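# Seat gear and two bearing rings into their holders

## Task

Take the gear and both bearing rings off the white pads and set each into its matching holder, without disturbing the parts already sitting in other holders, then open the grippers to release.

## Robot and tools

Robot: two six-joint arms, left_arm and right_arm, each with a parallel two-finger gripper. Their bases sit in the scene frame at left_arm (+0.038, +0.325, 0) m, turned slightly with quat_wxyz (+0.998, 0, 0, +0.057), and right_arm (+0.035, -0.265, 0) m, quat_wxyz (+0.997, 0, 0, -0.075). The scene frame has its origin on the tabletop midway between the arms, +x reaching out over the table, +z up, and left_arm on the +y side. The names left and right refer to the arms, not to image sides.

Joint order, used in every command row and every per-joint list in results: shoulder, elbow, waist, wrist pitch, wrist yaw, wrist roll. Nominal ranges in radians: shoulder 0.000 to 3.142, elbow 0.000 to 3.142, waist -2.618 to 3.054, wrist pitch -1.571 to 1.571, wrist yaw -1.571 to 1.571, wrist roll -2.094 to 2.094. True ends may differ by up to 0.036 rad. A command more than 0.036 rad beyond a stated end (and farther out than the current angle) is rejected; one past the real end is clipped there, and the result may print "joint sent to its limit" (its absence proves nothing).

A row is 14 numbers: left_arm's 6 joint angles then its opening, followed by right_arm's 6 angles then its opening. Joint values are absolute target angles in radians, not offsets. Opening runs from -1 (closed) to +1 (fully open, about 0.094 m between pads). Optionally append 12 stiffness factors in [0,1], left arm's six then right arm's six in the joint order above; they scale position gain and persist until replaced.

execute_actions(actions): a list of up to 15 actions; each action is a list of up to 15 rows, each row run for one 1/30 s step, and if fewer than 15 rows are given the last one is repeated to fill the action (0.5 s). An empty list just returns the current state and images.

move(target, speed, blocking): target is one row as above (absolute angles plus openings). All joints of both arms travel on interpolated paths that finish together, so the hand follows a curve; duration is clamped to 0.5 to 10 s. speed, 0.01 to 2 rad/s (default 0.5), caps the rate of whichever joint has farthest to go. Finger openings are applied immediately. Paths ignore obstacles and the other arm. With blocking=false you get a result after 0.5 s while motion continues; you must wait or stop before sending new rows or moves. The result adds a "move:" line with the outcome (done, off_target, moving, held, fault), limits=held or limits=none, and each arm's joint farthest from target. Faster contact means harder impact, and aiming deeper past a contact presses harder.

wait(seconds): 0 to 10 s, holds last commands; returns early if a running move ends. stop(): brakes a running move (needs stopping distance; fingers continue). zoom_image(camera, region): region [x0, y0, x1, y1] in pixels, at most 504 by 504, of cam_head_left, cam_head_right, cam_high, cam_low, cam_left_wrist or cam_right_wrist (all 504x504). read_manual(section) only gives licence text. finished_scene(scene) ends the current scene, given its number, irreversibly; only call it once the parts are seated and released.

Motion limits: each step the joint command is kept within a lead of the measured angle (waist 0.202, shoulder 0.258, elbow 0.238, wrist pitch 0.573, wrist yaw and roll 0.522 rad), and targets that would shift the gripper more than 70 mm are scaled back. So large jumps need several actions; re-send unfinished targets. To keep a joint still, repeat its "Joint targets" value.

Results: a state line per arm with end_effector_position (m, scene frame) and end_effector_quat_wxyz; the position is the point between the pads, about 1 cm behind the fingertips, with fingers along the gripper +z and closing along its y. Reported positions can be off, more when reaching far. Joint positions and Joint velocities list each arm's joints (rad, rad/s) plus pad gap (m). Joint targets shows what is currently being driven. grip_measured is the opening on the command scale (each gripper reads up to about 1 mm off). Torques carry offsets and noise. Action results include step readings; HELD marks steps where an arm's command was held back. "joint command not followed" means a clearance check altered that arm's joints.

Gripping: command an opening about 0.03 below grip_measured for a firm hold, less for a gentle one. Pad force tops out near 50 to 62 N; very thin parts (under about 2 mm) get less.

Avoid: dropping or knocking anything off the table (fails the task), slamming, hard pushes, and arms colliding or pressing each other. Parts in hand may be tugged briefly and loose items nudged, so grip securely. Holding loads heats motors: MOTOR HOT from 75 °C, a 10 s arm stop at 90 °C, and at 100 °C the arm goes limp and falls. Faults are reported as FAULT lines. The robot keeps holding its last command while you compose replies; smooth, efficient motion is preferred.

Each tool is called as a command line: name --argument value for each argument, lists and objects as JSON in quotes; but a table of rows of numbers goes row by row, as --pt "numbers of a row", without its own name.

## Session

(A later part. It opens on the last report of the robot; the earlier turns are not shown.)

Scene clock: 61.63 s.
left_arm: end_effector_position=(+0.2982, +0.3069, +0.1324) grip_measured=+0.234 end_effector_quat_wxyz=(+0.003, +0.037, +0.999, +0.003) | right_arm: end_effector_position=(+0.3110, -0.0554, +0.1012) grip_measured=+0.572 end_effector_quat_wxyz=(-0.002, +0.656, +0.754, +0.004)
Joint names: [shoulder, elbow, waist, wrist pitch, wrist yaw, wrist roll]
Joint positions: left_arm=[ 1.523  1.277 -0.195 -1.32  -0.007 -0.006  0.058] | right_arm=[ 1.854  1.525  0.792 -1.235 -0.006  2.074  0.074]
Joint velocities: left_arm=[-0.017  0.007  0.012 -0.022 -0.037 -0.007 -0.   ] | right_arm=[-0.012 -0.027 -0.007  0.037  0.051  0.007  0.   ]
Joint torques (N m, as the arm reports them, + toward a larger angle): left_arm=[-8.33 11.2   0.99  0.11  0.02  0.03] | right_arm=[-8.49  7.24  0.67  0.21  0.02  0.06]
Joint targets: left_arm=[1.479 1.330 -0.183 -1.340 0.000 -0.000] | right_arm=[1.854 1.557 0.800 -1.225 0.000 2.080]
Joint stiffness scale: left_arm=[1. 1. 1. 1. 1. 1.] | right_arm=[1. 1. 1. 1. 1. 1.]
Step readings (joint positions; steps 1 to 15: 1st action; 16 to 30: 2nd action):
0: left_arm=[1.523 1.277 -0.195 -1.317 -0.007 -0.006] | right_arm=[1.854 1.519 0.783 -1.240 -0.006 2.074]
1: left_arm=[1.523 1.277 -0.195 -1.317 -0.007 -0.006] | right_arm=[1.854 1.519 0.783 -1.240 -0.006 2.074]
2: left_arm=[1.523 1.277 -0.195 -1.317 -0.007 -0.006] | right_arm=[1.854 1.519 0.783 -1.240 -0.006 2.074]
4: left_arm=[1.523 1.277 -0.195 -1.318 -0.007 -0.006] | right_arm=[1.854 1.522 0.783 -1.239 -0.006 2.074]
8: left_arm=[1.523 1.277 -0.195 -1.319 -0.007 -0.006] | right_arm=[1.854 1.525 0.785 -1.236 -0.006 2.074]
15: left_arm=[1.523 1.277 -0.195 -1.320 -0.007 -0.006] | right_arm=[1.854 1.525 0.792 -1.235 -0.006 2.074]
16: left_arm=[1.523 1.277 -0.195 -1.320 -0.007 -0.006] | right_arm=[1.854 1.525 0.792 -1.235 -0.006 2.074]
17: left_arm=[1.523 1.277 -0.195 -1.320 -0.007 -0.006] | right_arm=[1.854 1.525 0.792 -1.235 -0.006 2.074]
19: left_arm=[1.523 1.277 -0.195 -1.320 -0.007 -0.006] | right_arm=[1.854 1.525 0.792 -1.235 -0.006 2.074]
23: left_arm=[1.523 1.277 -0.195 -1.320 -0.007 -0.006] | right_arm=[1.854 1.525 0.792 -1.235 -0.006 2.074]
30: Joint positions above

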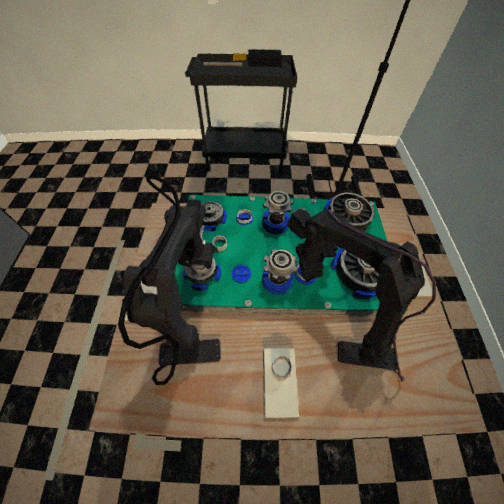

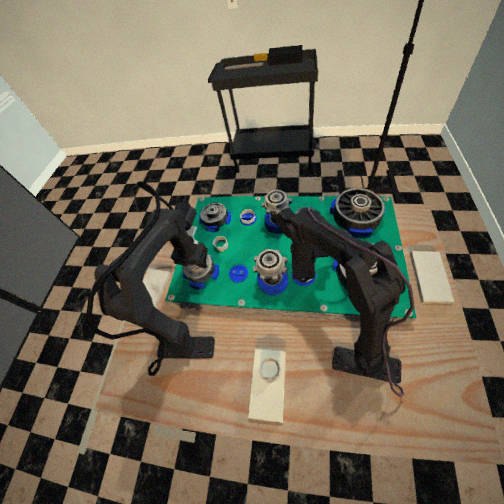

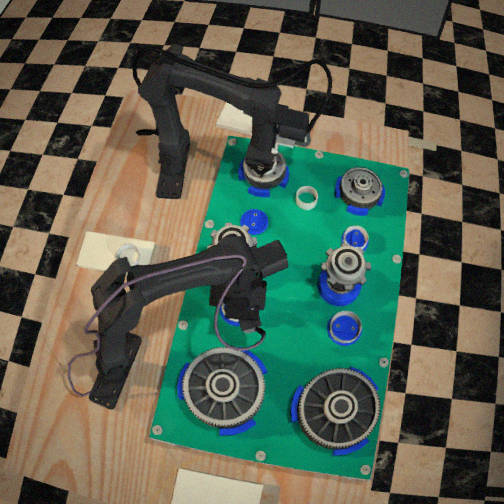

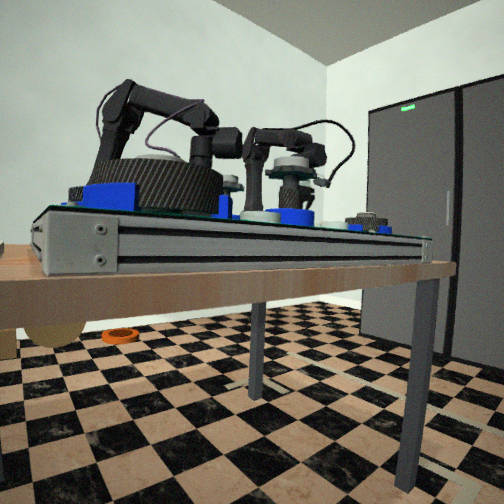

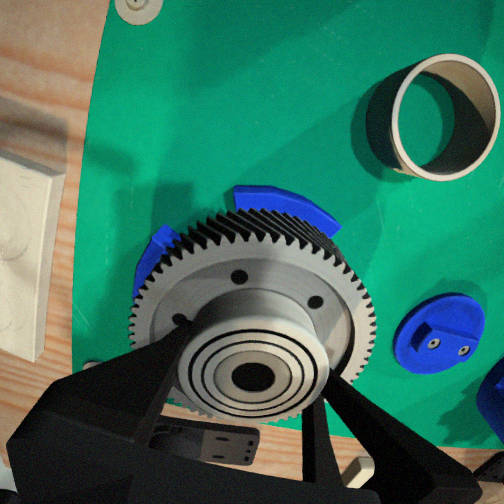

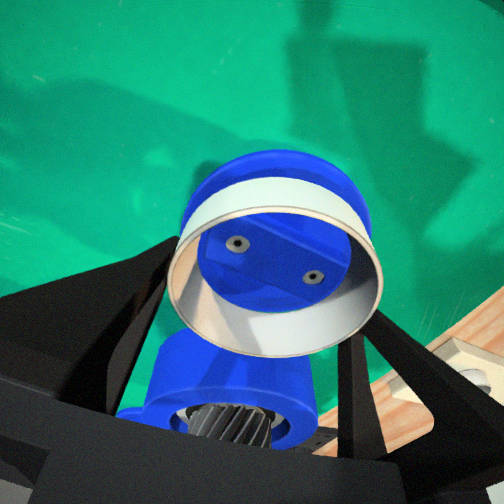

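execute_actions --actions '[[[1.479,1.345,-0.183,-1.342,0,0,0.18, 1.854,1.557,0.800,-1.225,0,2.08,0.52],[1.479,1.36,-0.183,-1.344,0,0,0.18, 1.854,1.557,0.800,-1.225,0,2.08,0.52],[1.479,1.367,-0.183,-1.347,0,0,0.18, 1.854,1.557,0.800,-1.225,0,2.08,0.52],[1.479,1.374,-0.183,-1.347,0,0,0.18, 1.854,1.557,0.800,-1.225,0,2.08,0.52]]]'

zoom_image --camera "cam_left_wrist" --region '[120, 160, 400, 320]'

zoom_image --camera "cam_right_wrist" --region '[140, 130, 420, 380]'

Scene clock: 64.00 s.
left_arm: end_effector_position=(+0.2960, +0.3076, +0.1340) grip_measured=+0.234 end_effector_quat_wxyz=(-0.002, +0.036, +0.999, +0.003) | right_arm: end_effector_position=(+0.3110, -0.0554, +0.1012) grip_measured=+0.572 end_effector_quat_wxyz=(-0.002, +0.656, +0.754, +0.004)
Joint names: [shoulder, elbow, waist, wrist pitch, wrist yaw, wrist roll]
Joint positions: left_arm=[ 1.523  1.284 -0.192 -1.335 -0.007 -0.006  0.058] | right_arm=[ 1.854  1.525  0.792 -1.235 -0.006  2.074  0.074]
Joint velocities: left_arm=[-0.012 -0.022  0.002 -0.051 -0.037 -0.051 -0.001] | right_arm=[-0.002  0.002 -0.027 -0.037  0.037 -0.022 -0.   ]
Joint torques (N m, as the arm reports them, + toward a larger angle): left_arm=[-8.26 14.5   0.81  0.2   0.03  0.03] | right_arm=[-8.51  7.22  0.69  0.21  0.02  0.06]
Joint targets: left_arm=[1.479 1.374 -0.183 -1.347 -0.000 -0.000] | right_arm=[1.854 1.557 0.800 -1.225 0.000 2.080]
Joint stiffness scale: left_arm=[1. 1. 1. 1. 1. 1.] | right_arm=[1. 1. 1. 1. 1. 1.]
Step readings (joint positions):
0: left_arm=[1.523 1.277 -0.195 -1.320 -0.007 -0.006] | right_arm=[1.854 1.525 0.792 -1.235 -0.006 2.074]
1: left_arm=[1.523 1.277 -0.195 -1.320 -0.007 -0.006] | right_arm=[1.854 1.525 0.792 -1.235 -0.006 2.074]
2: left_arm=[1.523 1.277 -0.195 -1.320 -0.007 -0.006] | right_arm=[1.854 1.525 0.792 -1.235 -0.006 2.074]
4: left_arm=[1.523 1.280 -0.195 -1.322 -0.007 -0.006] | right_arm=[1.854 1.525 0.792 -1.235 -0.006 2.074]
8: left_arm=[1.523 1.284 -0.193 -1.330 -0.007 -0.006] | right_arm=[1.854 1.525 0.792 -1.235 -0.006 2.074]
15: Joint positions above

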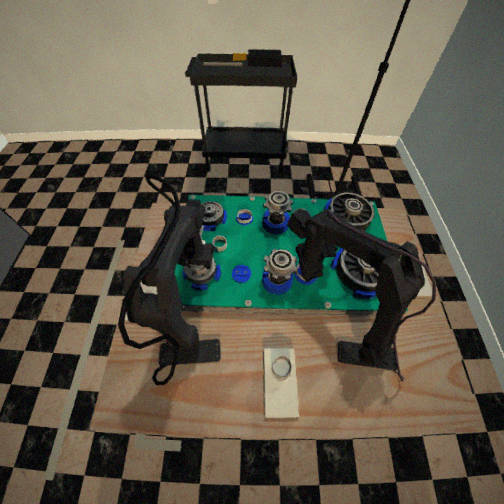

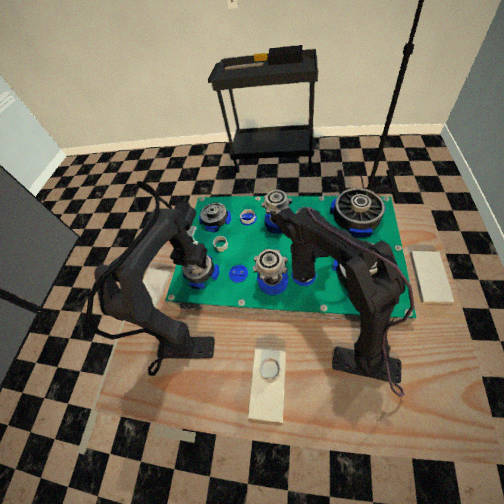

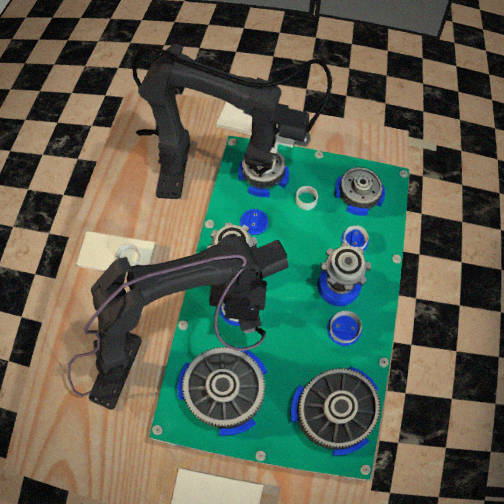

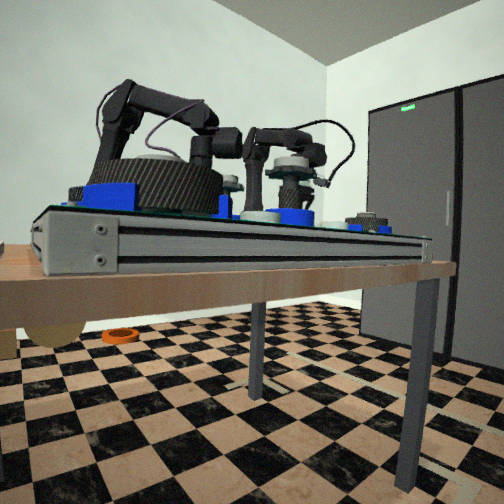

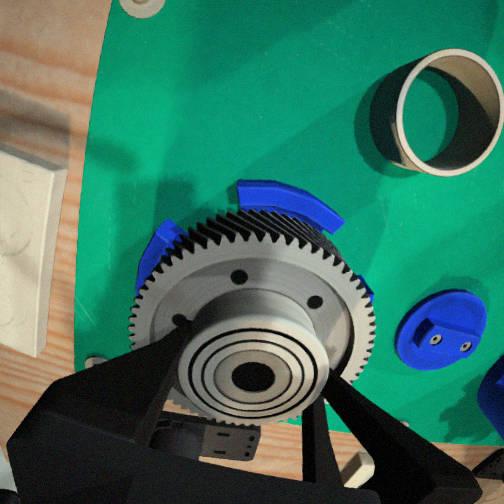

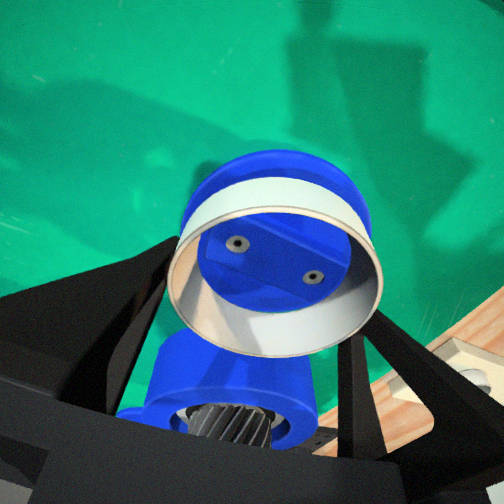

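Region (120, 160, 400, 320) of cam_left_wrist's 504x504 image, scaled by 1.800, with more detail than that image has; it fills the top 288 rows of this view, and the rest is white.

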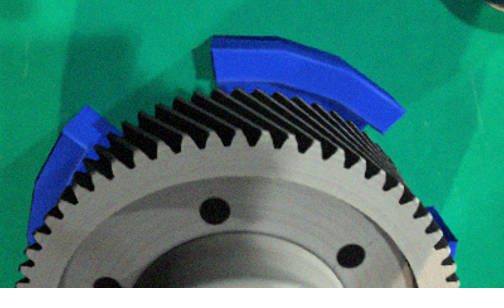

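Region (140, 130, 420, 380) of cam_right_wrist's 504x504 image, scaled by 1.800, with more detail than that image has; it fills the top 450 rows of this view, and the rest is white.

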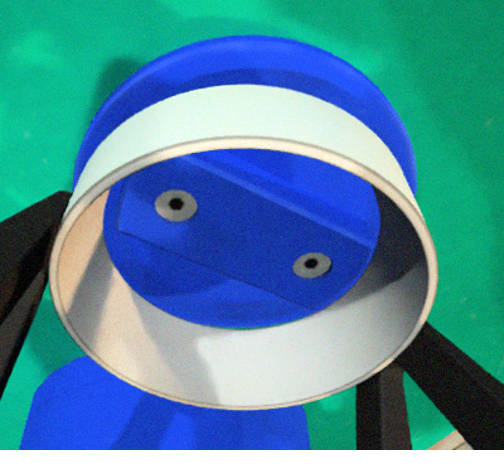

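execute_actions --actions '[[[1.479,1.360,-0.183,-1.340,0,0,0.18, 1.854,1.557,0.800,-1.240,0,2.08,0.52],[1.479,1.348,-0.183,-1.332,0,0,0.18, 1.854,1.557,0.800,-1.248,0,2.08,0.52],[1.479,1.338,-0.183,-1.325,0,0,0.18, 1.854,1.557,0.800,-1.252,0,2.08,0.52],[1.479,1.330,-0.183,-1.323,0,0,0.18, 1.854,1.557,0.800,-1.255,0,2.08,0.52],[1.479,1.325,-0.183,-1.323,0,0,0.18, 1.854,1.557,0.800,-1.255,0,2.08,0.52],[1.479,1.322,-0.183,-1.321,0,0,0.18, 1.854,1.557,0.800,-1.255,0,2.08,0.52],[1.479,1.319,-0.183,-1.318,0,0,0.18, 1.854,1.557,0.800,-1.255,0,2.08,0.52],[1.479,1.316,-0.183,-1.315,0,0,0.18, 1.854,1.557,0.800,-1.255,0,2.08,0.52],[1.479,1.313,-0.183,-1.312,0,0,0.18, 1.854,1.557,0.800,-1.255,0,2.08,0.52],[1.479,1.310,-0.183,-1.309,0,0,0.18, 1.854,1.557,0.800,-1.255,0,2.08,0.52],[1.479,1.307,-0.183,-1.306,0,0,0.18, 1.854,1.557,0.800,-1.255,0,2.08,0.52],[1.479,1.304,-0.183,-1.303,0,0,0.18, 1.854,1.557,0.800,-1.255,0,2.08,0.52],[1.479,1.301,-0.183,-1.300,0,0,0.18, 1.854,1.557,0.800,-1.255,0,2.08,0.52],[1.479,1.298,-0.183,-1.297,0,0,0.18, 1.854,1.557,0.800,-1.255,0,2.08,0.52],[1.479,1.295,-0.183,-1.294,0,0,0.18, 1.854,1.557,0.800,-1.255,0,2.08,0.52]],[[1.479,1.295,-0.183,-1.294,0,0,0.18, 1.854,1.557,0.800,-1.255,0,2.08,0.52]]]'

Scene clock: 67.10 s.
left_arm: end_effector_position=(+0.2967, +0.3085, +0.1323) grip_measured=+0.234 end_effector_quat_wxyz=(-0.001, +0.036, +0.999, +0.006) | right_arm: end_effector_position=(+0.3110, -0.0554, +0.1012) grip_measured=+0.572 end_effector_quat_wxyz=(-0.002, +0.656, +0.754, +0.004)
Joint names: [shoulder, elbow, waist, wrist pitch, wrist yaw, wrist roll]
Joint positions: left_arm=[ 1.523  1.277 -0.192 -1.326 -0.012 -0.006  0.058] | right_arm=[ 1.854  1.525  0.792 -1.235 -0.006  2.074  0.074]
Joint velocities: left_arm=[-0.002 -0.007  0.007 -0.037  0.037  0.007  0.   ] | right_arm=[-0.002 -0.017  0.002  0.007 -0.007 -0.037 -0.001]
Joint torques (N m, as the arm reports them, + toward a larger angle): left_arm=[-8.32  8.09  0.83  0.73  0.06  0.04] | right_arm=[-8.48  7.21  0.72 -0.09  0.02  0.04]
Joint targets: left_arm=[1.479 1.295 -0.183 -1.294 -0.000 -0.000] | right_arm=[1.854 1.557 0.800 -1.255 -0.000 2.080]
Joint stiffness scale: left_arm=[1. 1. 1. 1. 1. 1.] | right_arm=[1. 1. 1. 1. 1. 1.]
Step readings (joint positions; steps 1 to 15: 1st action; 16 to 30: 2nd action):
0: left_arm=[1.523 1.284 -0.192 -1.335 -0.007 -0.006] | right_arm=[1.854 1.525 0.792 -1.235 -0.006 2.074]
1: left_arm=[1.523 1.284 -0.192 -1.335 -0.007 -0.006] | right_arm=[1.854 1.525 0.792 -1.235 -0.006 2.074]
2: left_arm=[1.523 1.284 -0.192 -1.335 -0.007 -0.006] | right_arm=[1.854 1.525 0.792 -1.235 -0.006 2.074]
4: left_arm=[1.523 1.284 -0.192 -1.335 -0.007 -0.006] | right_arm=[1.854 1.525 0.792 -1.235 -0.006 2.074]
8: left_arm=[1.523 1.284 -0.192 -1.335 -0.007 -0.006] | right_arm=[1.854 1.525 0.792 -1.235 -0.006 2.074]
15: left_arm=[1.523 1.277 -0.192 -1.326 -0.011 -0.006] | right_arm=[1.854 1.525 0.792 -1.235 -0.006 2.074]
16: left_arm=[1.523 1.277 -0.192 -1.326 -0.011 -0.006] | right_arm=[1.854 1.525 0.792 -1.235 -0.006 2.074]
17: left_arm=[1.523 1.277 -0.192 -1.326 -0.012 -0.006] | right_arm=[1.854 1.525 0.792 -1.235 -0.006 2.074]
19: left_arm=[1.523 1.277 -0.192 -1.326 -0.012 -0.006] | right_arm=[1.854 1.525 0.792 -1.235 -0.006 2.074]
23: left_arm=[1.523 1.277 -0.192 -1.326 -0.012 -0.006] | right_arm=[1.854 1.525 0.792 -1.235 -0.006 2.074]
30: Joint positions above

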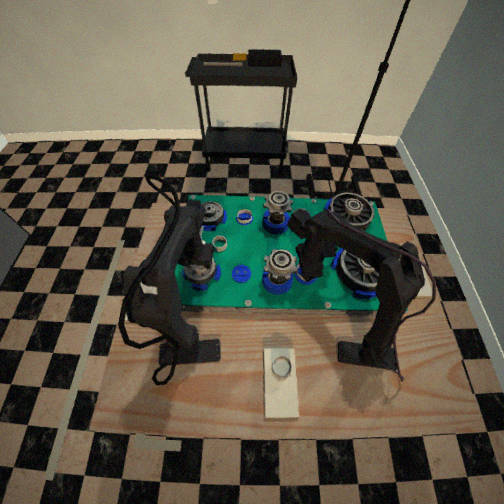

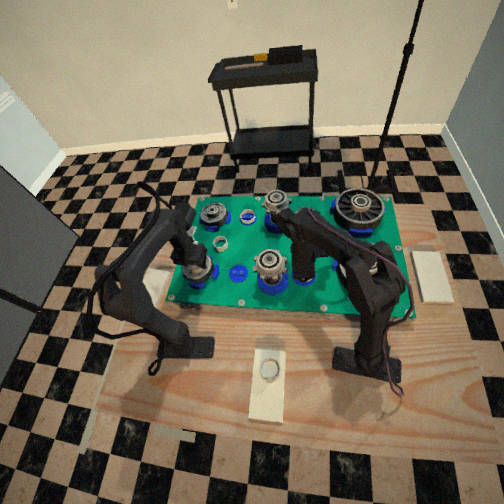

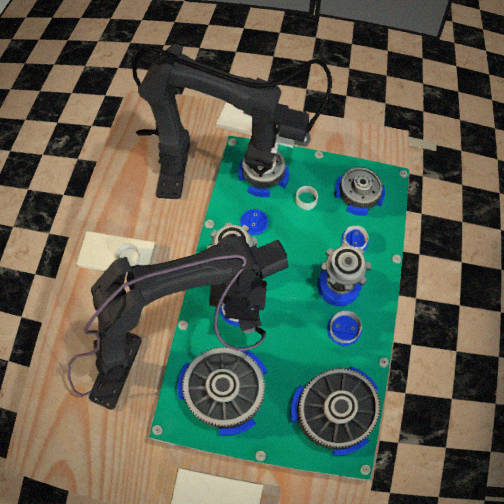

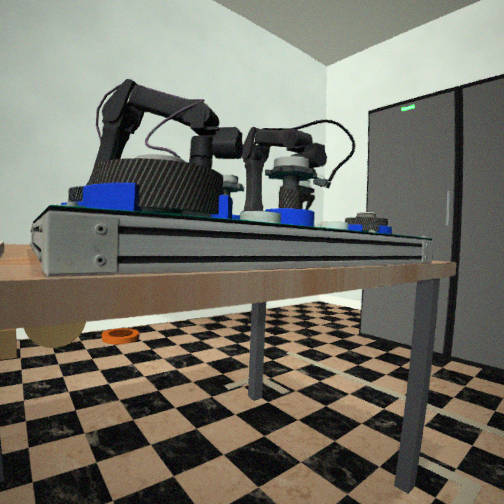

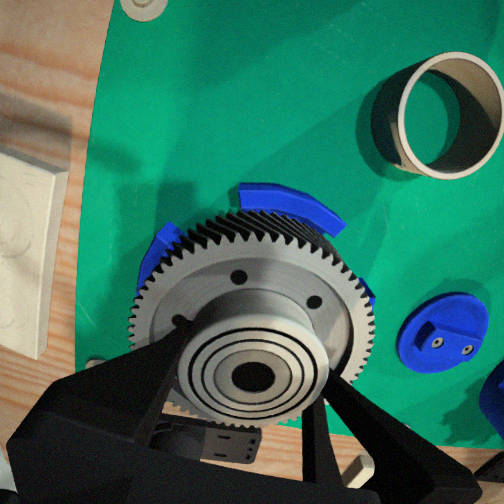

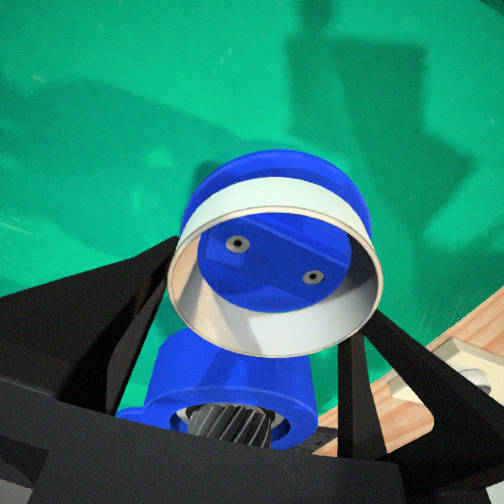

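execute_actions --actions '[]'

Scene clock: 68.77 s.
left_arm: end_effector_position=(+0.2967, +0.3085, +0.1323) grip_measured=+0.234 end_effector_quat_wxyz=(-0.001, +0.036, +0.999, +0.006) | right_arm: end_effector_position=(+0.3110, -0.0554, +0.1012) grip_measured=+0.572 end_effector_quat_wxyz=(-0.002, +0.656, +0.754, +0.004)
Joint names: [shoulder, elbow, waist, wrist pitch, wrist yaw, wrist roll]
Joint positions: left_arm=[ 1.523  1.277 -0.192 -1.326 -0.012 -0.006  0.058] | right_arm=[ 1.854  1.525  0.792 -1.235 -0.006  2.074  0.074]
Joint velocities: left_arm=[-0.002  0.002  0.007  0.066  0.007  0.037 -0.001] | right_arm=[-0.002  0.002  0.007 -0.007 -0.007 -0.007 -0.   ]
Joint torques (N m, as the arm reports them, + toward a larger angle): left_arm=[-8.32  8.09  0.82  0.74  0.07  0.04] | right_arm=[-8.47  7.25  0.68 -0.08  0.01  0.05]
Joint targets: left_arm=[1.479 1.295 -0.183 -1.294 -0.000 -0.000] | right_arm=[1.854 1.557 0.800 -1.255 -0.000 2.080]
Joint stiffness scale: left_arm=[1. 1. 1. 1. 1. 1.] | right_arm=[1. 1. 1. 1. 1. 1.]

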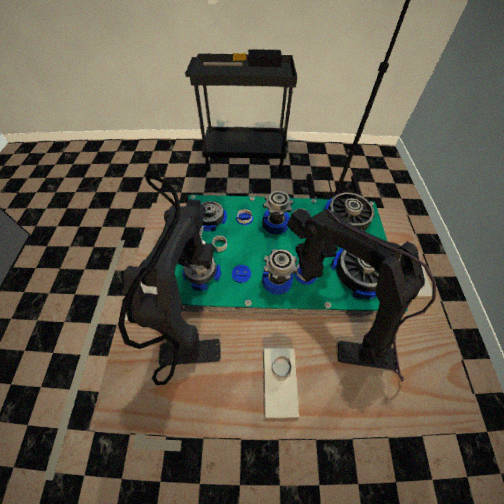

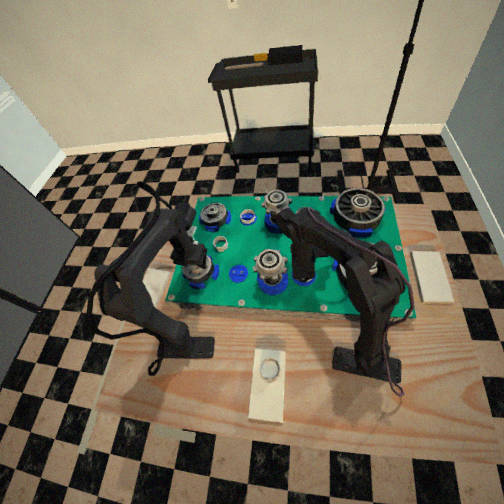

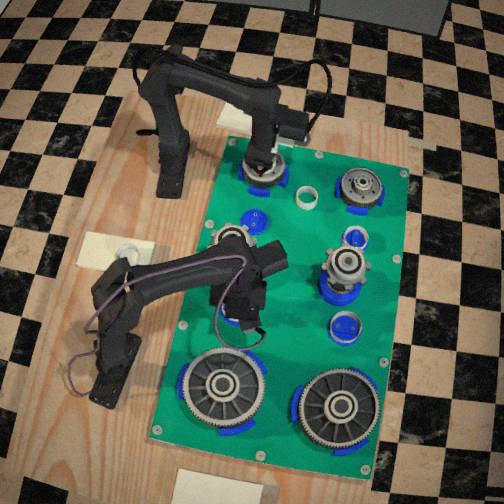

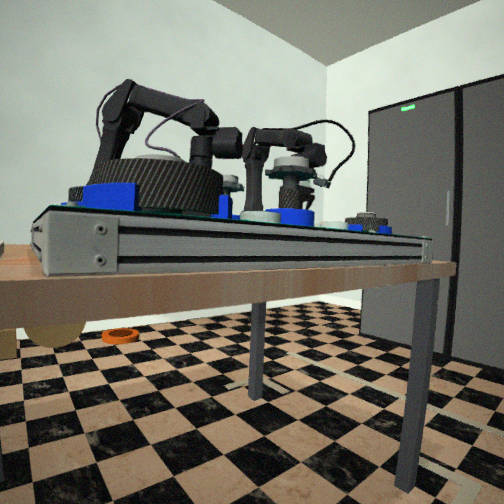

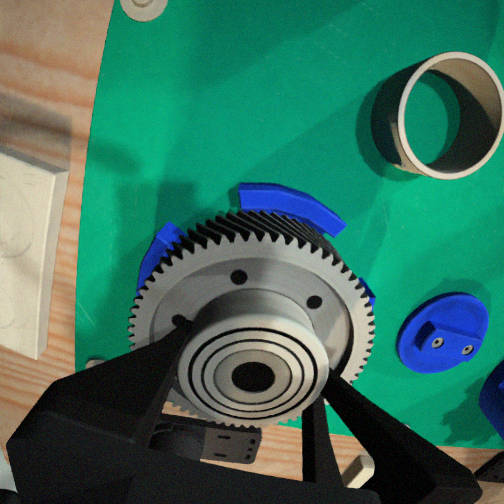

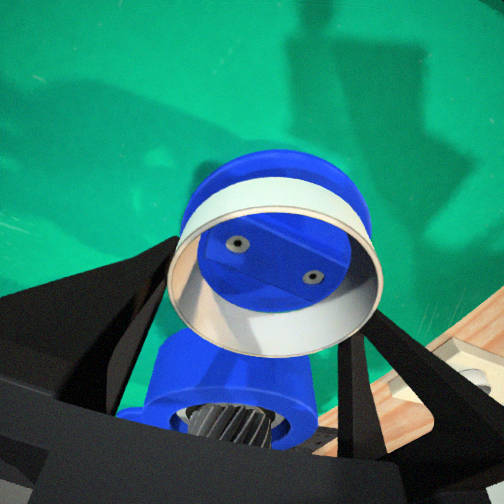

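execute_actions --actions '[[[1.479,1.32,-0.185,-1.31,0,0,0.18,1.854,1.557,0.800,-1.258,0,2.08,0.52],[1.479,1.34,-0.187,-1.32,0,0,0.18,1.854,1.557,0.800,-1.26,0,2.08,0.52],[1.479,1.36,-0.189,-1.335,0,0,0.18,1.854,1.557,0.800,-1.262,0,2.08,0.52],[1.479,1.376,-0.192,-1.345,0,0,0.18,1.854,1.557,0.800,-1.262,0,2.08,0.52]],[[1.479,1.376,-0.200,-1.345,0.008,0,0.18,1.854,1.557,0.800,-1.262,0,2.08,0.52],[1.479,1.376,-0.204,-1.345,0.008,0,0.18,1.854,1.557,0.800,-1.262,0,2.08,0.52],[1.479,1.376,-0.208,-1.345,0.008,0,0.18,1.854,1.557,0.800,-1.262,0,2.08,0.52]]]'

Scene clock: 70.80 s.
left_arm: end_effector_position=(+0.2963, +0.3051, +0.1345) grip_measured=+0.234 end_effector_quat_wxyz=(-0.001, +0.039, +0.999, +0.002) | right_arm: end_effector_position=(+0.3101, -0.0561, +0.1012) grip_measured=+0.572 end_effector_quat_wxyz=(-0.003, +0.656, +0.754, +0.002)
Joint names: [shoulder, elbow, waist, wrist pitch, wrist yaw, wrist roll]
Joint positions: left_arm=[ 1.523  1.286 -0.199 -1.335 -0.003 -0.006  0.058] | right_arm=[ 1.854  1.525  0.792 -1.239 -0.006  2.074  0.074]
Joint velocities: left_arm=[-0.007  0.022  0.002 -0.051 -0.11  -0.022 -0.   ] | right_arm=[ 0.012  0.007 -0.012  0.051  0.037  0.037  0.   ]
Joint torques (N m, as the arm reports them, + toward a larger angle): left_arm=[-8.36 14.54 -0.63  0.21  0.08  0.02] | right_arm=[-8.51  7.21  0.66 -0.11  0.02  0.04]
Joint targets: left_arm=[1.479 1.376 -0.208 -1.345 0.008 -0.000] | right_arm=[1.854 1.557 0.800 -1.262 -0.000 2.080]
Joint stiffness scale: left_arm=[1. 1. 1. 1. 1. 1.] | right_arm=[1. 1. 1. 1. 1. 1.]
Step readings (joint positions; steps 1 to 15: 1st action; 16 to 30: 2nd action):
0: left_arm=[1.523 1.277 -0.192 -1.326 -0.012 -0.006] | right_arm=[1.854 1.525 0.792 -1.235 -0.006 2.074]
1: left_arm=[1.523 1.277 -0.192 -1.326 -0.012 -0.006] | right_arm=[1.854 1.525 0.792 -1.235 -0.006 2.074]
2: left_arm=[1.523 1.277 -0.192 -1.326 -0.012 -0.006] | right_arm=[1.854 1.525 0.792 -1.235 -0.006 2.074]
4: left_arm=[1.523 1.281 -0.192 -1.329 -0.012 -0.006] | right_arm=[1.854 1.525 0.792 -1.236 -0.006 2.074]
8: left_arm=[1.523 1.285 -0.192 -1.334 -0.009 -0.006] | right_arm=[1.854 1.525 0.792 -1.239 -0.006 2.074]
15: left_arm=[1.523 1.286 -0.192 -1.334 -0.008 -0.006] | right_arm=[1.854 1.525 0.792 -1.239 -0.006 2.074]
16: left_arm=[1.523 1.286 -0.192 -1.334 -0.008 -0.006] | right_arm=[1.854 1.525 0.792 -1.239 -0.006 2.074]
17: left_arm=[1.523 1.286 -0.192 -1.334 -0.007 -0.006] | right_arm=[1.854 1.525 0.792 -1.239 -0.006 2.074]
19: left_arm=[1.523 1.286 -0.194 -1.334 -0.006 -0.006] | right_arm=[1.854 1.525 0.792 -1.239 -0.006 2.074]
23: left_arm=[1.523 1.286 -0.199 -1.334 -0.003 -0.006] | right_arm=[1.854 1.525 0.792 -1.239 -0.006 2.074]
30: Joint positions above

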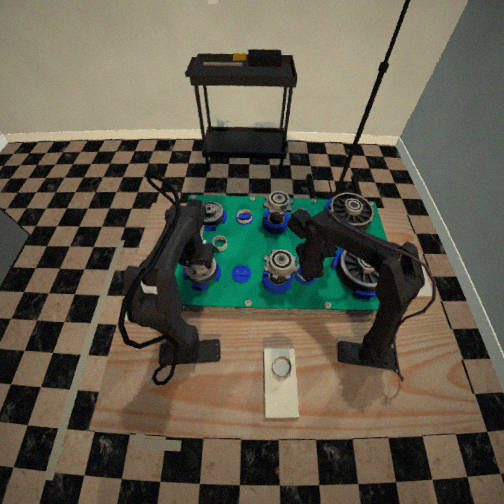

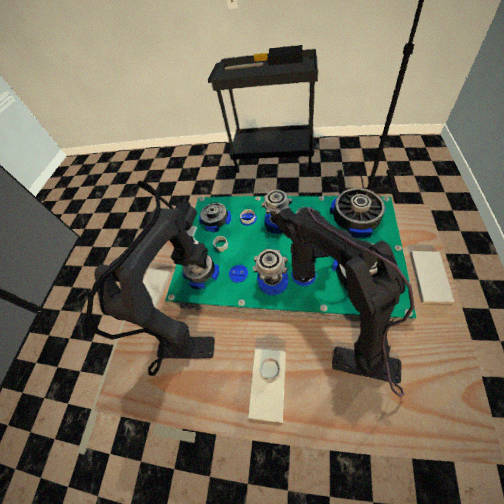

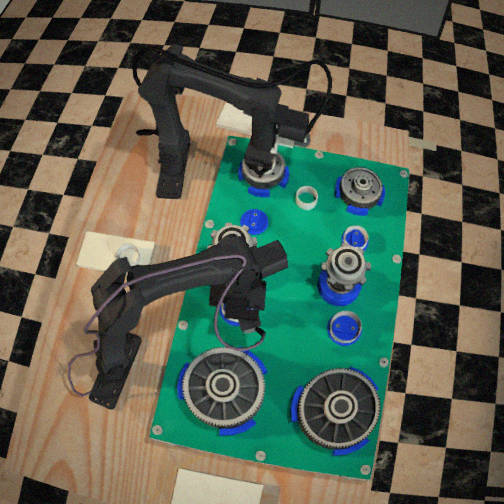

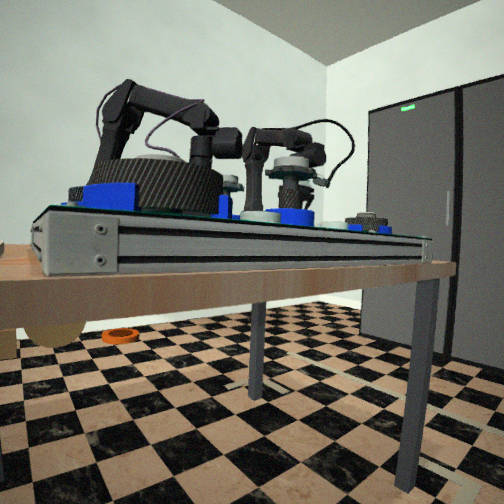

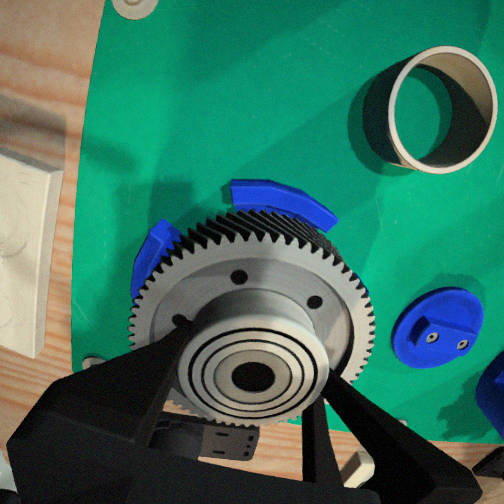

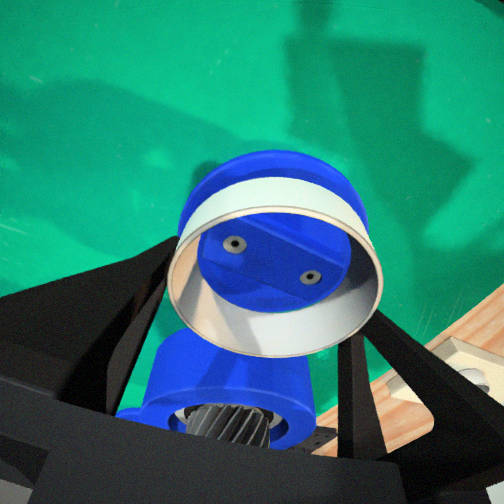

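zoom_image --camera "cam_left_wrist" --region '[120, 160, 400, 320]'

zoom_image --camera "cam_high" --region '[230, 140, 300, 200]'

zoom_image --camera "cam_right_wrist" --region '[140, 130, 420, 380]'

Region (120, 160, 400, 320) of cam_left_wrist's 504x504 image, scaled by 1.800, with more detail than that image has; it fills the top 288 rows of this view, and the rest is white.

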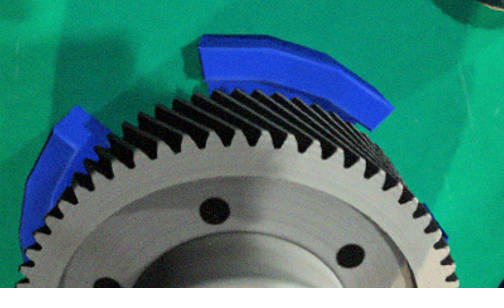

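Region (230, 140, 300, 200) of cam_high's 504x504 image, scaled by 7.200, with more detail than that image has; it fills the top 432 rows of this view, and the rest is white.

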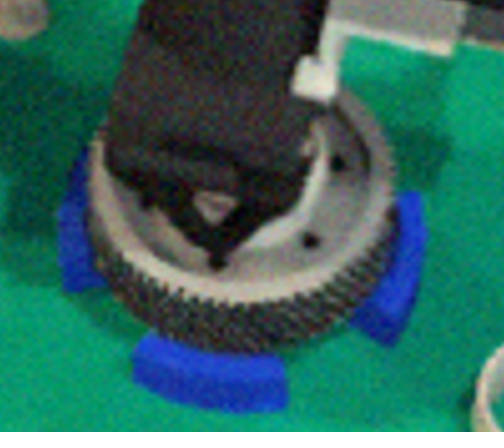

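Region (140, 130, 420, 380) of cam_right_wrist's 504x504 image, scaled by 1.800, with more detail than that image has; it fills the top 450 rows of this view, and the rest is white.

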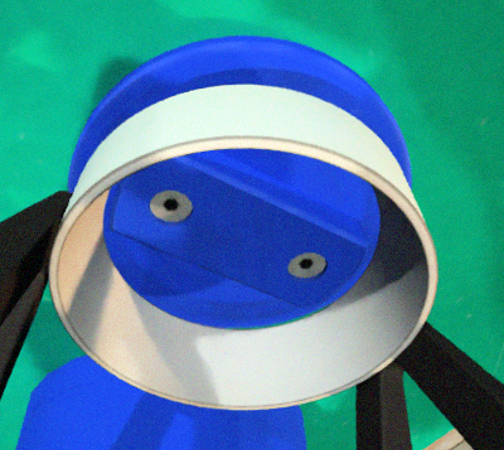

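execute_actions --actions '[[[1.479,1.326,-0.208,-1.325,0.008,0,0.18,1.854,1.524,0.800,-1.229,0,2.08,0.52],[1.479,1.3235,-0.208,-1.3225,0.008,0,0.18,1.854,1.522,0.800,-1.227,0,2.08,0.52],[1.479,1.321,-0.208,-1.32,0.008,0,0.18,1.855,1.520,0.800,-1.225,0,2.08,0.52],[1.479,1.3185,-0.208,-1.3175,0.008,0,0.18,1.855,1.518,0.800,-1.223,0,2.08,0.52],[1.479,1.316,-0.208,-1.315,0.008,0,0.18,1.855,1.516,0.800,-1.221,0,2.08,0.52],[1.479,1.3135,-0.208,-1.3125,0.008,0,0.18,1.855,1.514,0.800,-1.219,0,2.08,0.52],[1.479,1.311,-0.208,-1.31,0.008,0,0.18,1.856,1.512,0.800,-1.217,0,2.08,0.52],[1.479,1.3085,-0.208,-1.3075,0.008,0,0.18,1.856,1.510,0.800,-1.215,0,2.08,0.52],[1.479,1.306,-0.208,-1.305,0.008,0,0.18,1.856,1.508,0.800,-1.213,0,2.08,0.52],[1.479,1.3035,-0.208,-1.3025,0.008,0,0.18,1.856,1.506,0.800,-1.211,0,2.08,0.52],[1.479,1.301,-0.208,-1.30,0.008,0,0.18,1.857,1.504,0.800,-1.209,0,2.08,0.52],[1.479,1.2985,-0.208,-1.2975,0.008,0,0.18,1.857,1.502,0.800,-1.207,0,2.08,0.52],[1.479,1.296,-0.208,-1.295,0.008,0,0.18,1.857,1.500,0.800,-1.205,0,2.08,0.52],[1.479,1.2935,-0.208,-1.2925,0.008,0,0.18,1.857,1.498,0.800,-1.203,0,2.08,0.52],[1.479,1.291,-0.208,-1.29,0.008,0,0.18,1.857,1.496,0.800,-1.201,0,2.08,0.52]],[[1.479,1.291,-0.208,-1.29,0.008,0,0.18,1.857,1.496,0.800,-1.201,0,2.08,0.52]]]'

Scene clock: 73.03 s.
left_arm: end_effector_position=(+0.2955, +0.3052, +0.1255) grip_measured=+0.234 end_effector_quat_wxyz=(-0.002, +0.039, +0.999, +0.002) | right_arm: end_effector_position=(+0.3098, -0.0564, +0.0943) grip_measured=+0.572 end_effector_quat_wxyz=(-0.003, +0.656, +0.754, +0.002)
Joint names: [shoulder, elbow, waist, wrist pitch, wrist yaw, wrist roll]
Joint positions: left_arm=[ 1.523  1.25  -0.199 -1.302 -0.003 -0.006  0.058] | right_arm=[ 1.854  1.497  0.792 -1.211 -0.006  2.074  0.074]
Joint velocities: left_arm=[-0.007 -0.022 -0.002 -0.037 -0.066 -0.007  0.001] | right_arm=[-0.012 -0.002 -0.022  0.007  0.007  0.007 -0.   ]
Joint torques (N m, as the arm reports them, + toward a larger angle): left_arm=[-8.29 10.15 -0.66  0.49  0.08  0.02] | right_arm=[-8.21  4.95  0.69  0.2   0.    0.06]
Joint targets: left_arm=[1.479 1.291 -0.208 -1.290 0.008 -0.000] | right_arm=[1.857 1.496 0.800 -1.201 0.000 2.080]
Joint stiffness scale: left_arm=[1. 1. 1. 1. 1. 1.] | right_arm=[1. 1. 1. 1. 1. 1.]
Step readings (joint positions; steps 1 to 15: 1st action; 16 to 30: 2nd action):
0: left_arm=[1.523 1.286 -0.199 -1.335 -0.003 -0.006] | right_arm=[1.854 1.525 0.792 -1.239 -0.006 2.074]
1: left_arm=[1.523 1.286 -0.199 -1.335 -0.003 -0.006] | right_arm=[1.854 1.525 0.792 -1.239 -0.006 2.074]
2: left_arm=[1.523 1.286 -0.199 -1.335 -0.003 -0.006] | right_arm=[1.854 1.525 0.792 -1.239 -0.006 2.074]
4: left_arm=[1.523 1.286 -0.199 -1.335 -0.003 -0.006] | right_arm=[1.854 1.525 0.792 -1.238 -0.006 2.074]
8: left_arm=[1.523 1.278 -0.199 -1.328 -0.003 -0.006] | right_arm=[1.854 1.518 0.792 -1.230 -0.006 2.074]
15: left_arm=[1.523 1.255 -0.199 -1.308 -0.003 -0.006] | right_arm=[1.854 1.501 0.792 -1.218 -0.006 2.074]
16: left_arm=[1.523 1.253 -0.199 -1.306 -0.003 -0.006] | right_arm=[1.854 1.499 0.792 -1.216 -0.006 2.074]
17: left_arm=[1.523 1.252 -0.199 -1.305 -0.003 -0.006] | right_arm=[1.854 1.498 0.792 -1.215 -0.006 2.074]
19: left_arm=[1.523 1.250 -0.199 -1.303 -0.003 -0.006] | right_arm=[1.854 1.497 0.792 -1.213 -0.006 2.074]
23: left_arm=[1.523 1.250 -0.199 -1.302 -0.003 -0.006] | right_arm=[1.854 1.497 0.792 -1.212 -0.006 2.074]
30: Joint positions above

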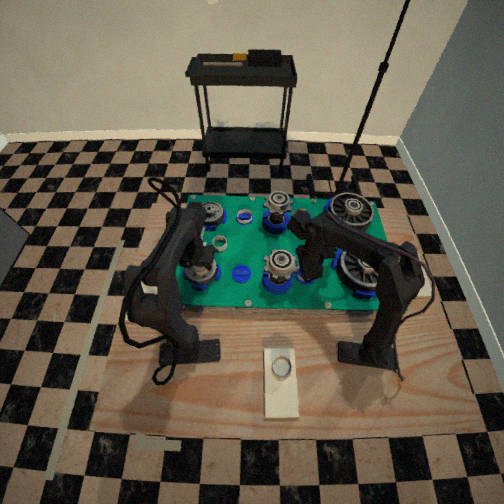

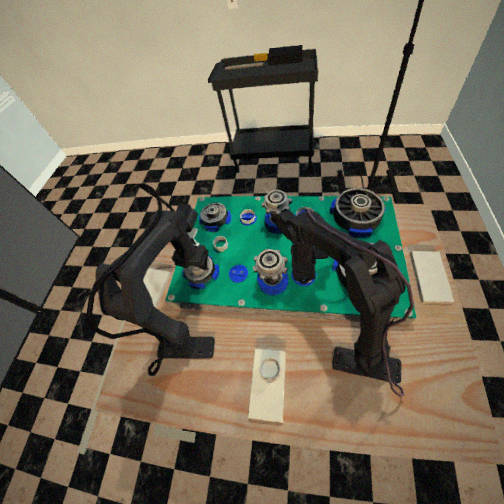

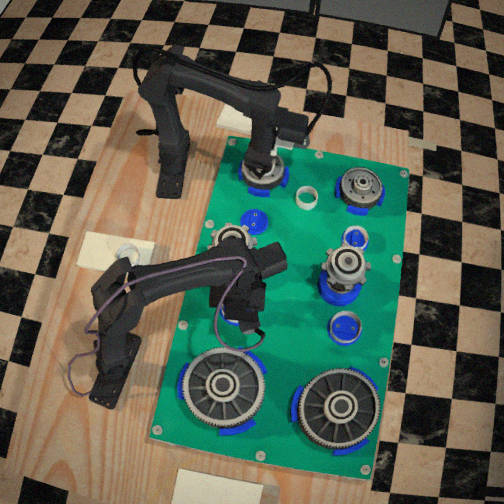

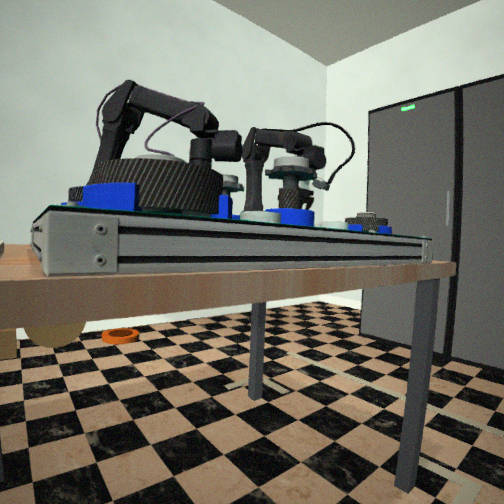

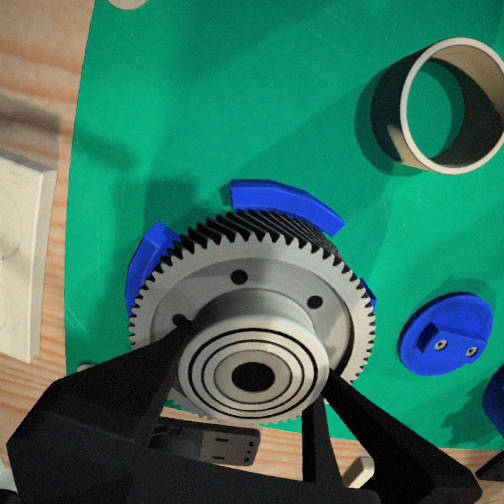

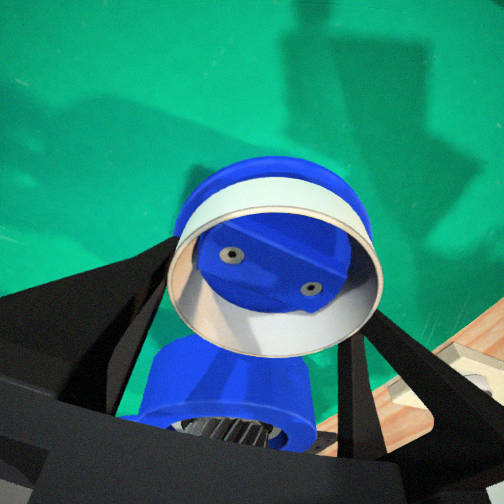

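execute_actions --actions '[[[1.479,1.2875,-0.208,-1.286,0.008,0,0.18,1.857,1.494,0.800,-1.199,0,2.08,0.52],[1.479,1.284,-0.208,-1.282,0.008,0,0.18,1.857,1.492,0.800,-1.197,0,2.08,0.52],[1.479,1.2805,-0.208,-1.278,0.008,0,0.18,1.857,1.490,0.800,-1.195,0,2.08,0.52],[1.479,1.277,-0.208,-1.274,0.008,0,0.18,1.857,1.488,0.800,-1.193,0,2.08,0.52],[1.479,1.2735,-0.208,-1.27,0.008,0,0.18,1.857,1.486,0.800,-1.191,0,2.08,0.52],[1.479,1.27,-0.208,-1.266,0.008,0,0.18,1.857,1.484,0.800,-1.189,0,2.08,0.52],[1.479,1.2665,-0.208,-1.262,0.008,0,0.18,1.857,1.482,0.800,-1.187,0,2.08,0.52],[1.479,1.263,-0.208,-1.258,0.008,0,0.18,1.857,1.480,0.800,-1.185,0,2.08,0.52],[1.479,1.2595,-0.208,-1.254,0.008,0,0.18,1.857,1.478,0.800,-1.183,0,2.08,0.52],[1.479,1.256,-0.208,-1.25,0.008,0,0.18,1.857,1.476,0.800,-1.181,0,2.08,0.52],[1.479,1.2525,-0.208,-1.246,0.008,0,0.18,1.857,1.474,0.800,-1.179,0,2.08,0.52],[1.479,1.249,-0.208,-1.242,0.008,0,0.18,1.857,1.472,0.800,-1.177,0,2.08,0.52],[1.479,1.2455,-0.208,-1.238,0.008,0,0.18,1.857,1.472,0.800,-1.177,0,2.08,0.52],[1.479,1.242,-0.208,-1.234,0.008,0,0.18,1.857,1.472,0.800,-1.177,0,2.08,0.52],[1.479,1.2385,-0.208,-1.23,0.008,0,0.18,1.857,1.472,0.800,-1.177,0,2.08,0.52]],[[1.479,1.235,-0.208,-1.228,0.008,0,0.18,1.857,1.472,0.800,-1.177,0,2.08,0.52]]]'

Scene clock: 75.00 s.
left_arm: end_effector_position=(+0.2968, +0.3050, +0.1199) grip_measured=+0.234 end_effector_quat_wxyz=(+0.001, +0.040, +0.999, +0.001) | right_arm: end_effector_position=(+0.3103, -0.0559, +0.0918) grip_measured=+0.572 end_effector_quat_wxyz=(-0.002, +0.656, +0.754, +0.004)
Joint names: [shoulder, elbow, waist, wrist pitch, wrist yaw, wrist roll]
Joint positions: left_arm=[ 1.523  1.228 -0.199 -1.274 -0.003 -0.005  0.058] | right_arm=[ 1.854  1.487  0.792 -1.197 -0.006  2.074  0.074]
Joint velocities: left_arm=[-0.012 -0.007  0.012  0.037  0.037 -0.037  0.001] | right_arm=[ 0.007  0.012 -0.002 -0.007 -0.022  0.051  0.001]
Joint torques (N m, as the arm reports them, + toward a larger angle): left_arm=[-8.31  7.15 -0.66  0.9   0.06  0.02] | right_arm=[-8.22  3.96  0.69  0.31  0.01  0.04]
Joint targets: left_arm=[1.479 1.235 -0.208 -1.228 0.008 -0.000] | right_arm=[1.857 1.472 0.800 -1.177 -0.000 2.080]
Joint stiffness scale: left_arm=[1. 1. 1. 1. 1. 1.] | right_arm=[1. 1. 1. 1. 1. 1.]
Step readings (joint positions; steps 1 to 15: 1st action; 16 to 30: 2nd action):
0: left_arm=[1.523 1.250 -0.199 -1.302 -0.003 -0.006] | right_arm=[1.854 1.497 0.792 -1.211 -0.006 2.074]
1: left_arm=[1.523 1.250 -0.199 -1.302 -0.003 -0.006] | right_arm=[1.854 1.497 0.792 -1.211 -0.006 2.074]
2: left_arm=[1.523 1.250 -0.199 -1.302 -0.003 -0.006] | right_arm=[1.854 1.497 0.792 -1.210 -0.006 2.074]
4: left_arm=[1.523 1.248 -0.199 -1.299 -0.003 -0.006] | right_arm=[1.854 1.497 0.792 -1.209 -0.006 2.074]
8: left_arm=[1.523 1.231 -0.199 -1.281 -0.003 -0.006] | right_arm=[1.854 1.488 0.792 -1.201 -0.006 2.074]
15: left_arm=[1.523 1.228 -0.199 -1.274 -0.003 -0.005] | right_arm=[1.854 1.487 0.792 -1.197 -0.006 2.074]
16: left_arm=[1.523 1.228 -0.199 -1.274 -0.003 -0.005] | right_arm=[1.854 1.487 0.792 -1.197 -0.006 2.074]
17: left_arm=[1.523 1.228 -0.199 -1.274 -0.003 -0.005] | right_arm=[1.854 1.487 0.792 -1.197 -0.006 2.074]
19: left_arm=[1.523 1.228 -0.199 -1.274 -0.003 -0.005] | right_arm=[1.854 1.487 0.792 -1.197 -0.006 2.074]
23: left_arm=[1.523 1.228 -0.199 -1.274 -0.003 -0.005] | right_arm=[1.854 1.487 0.792 -1.197 -0.006 2.074]
30: Joint positions above

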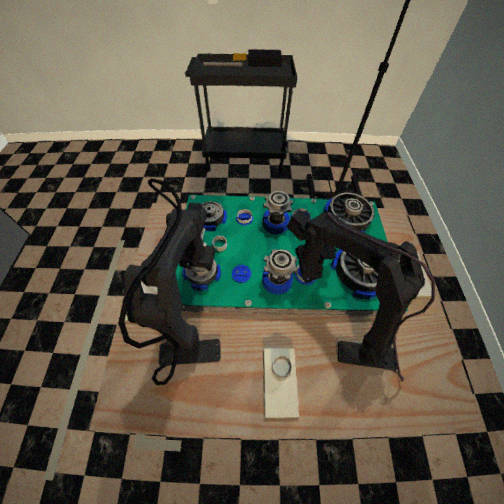

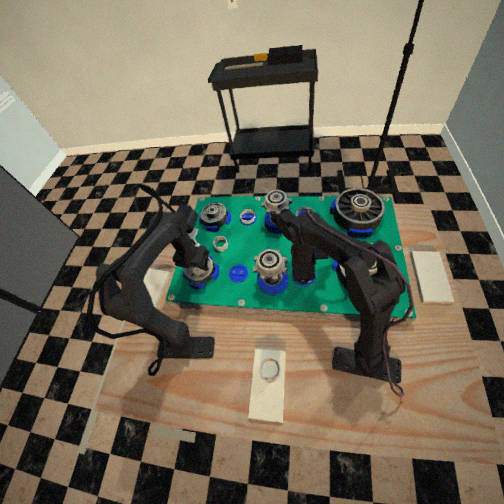

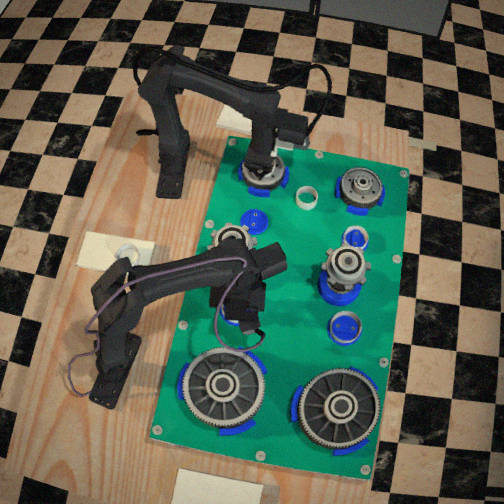

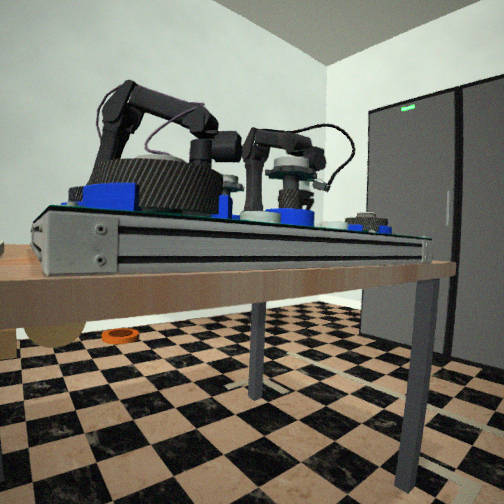

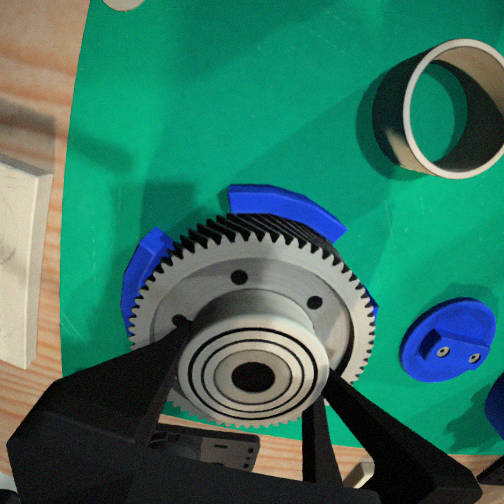

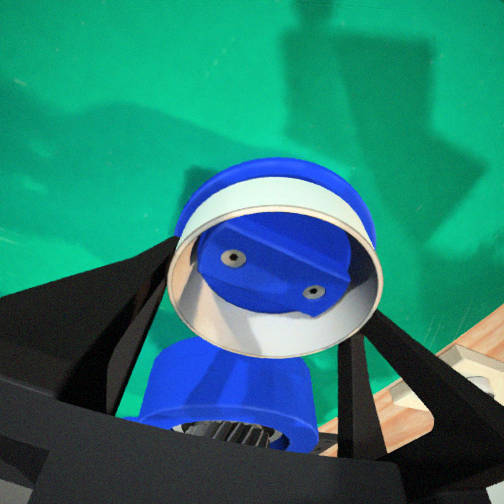

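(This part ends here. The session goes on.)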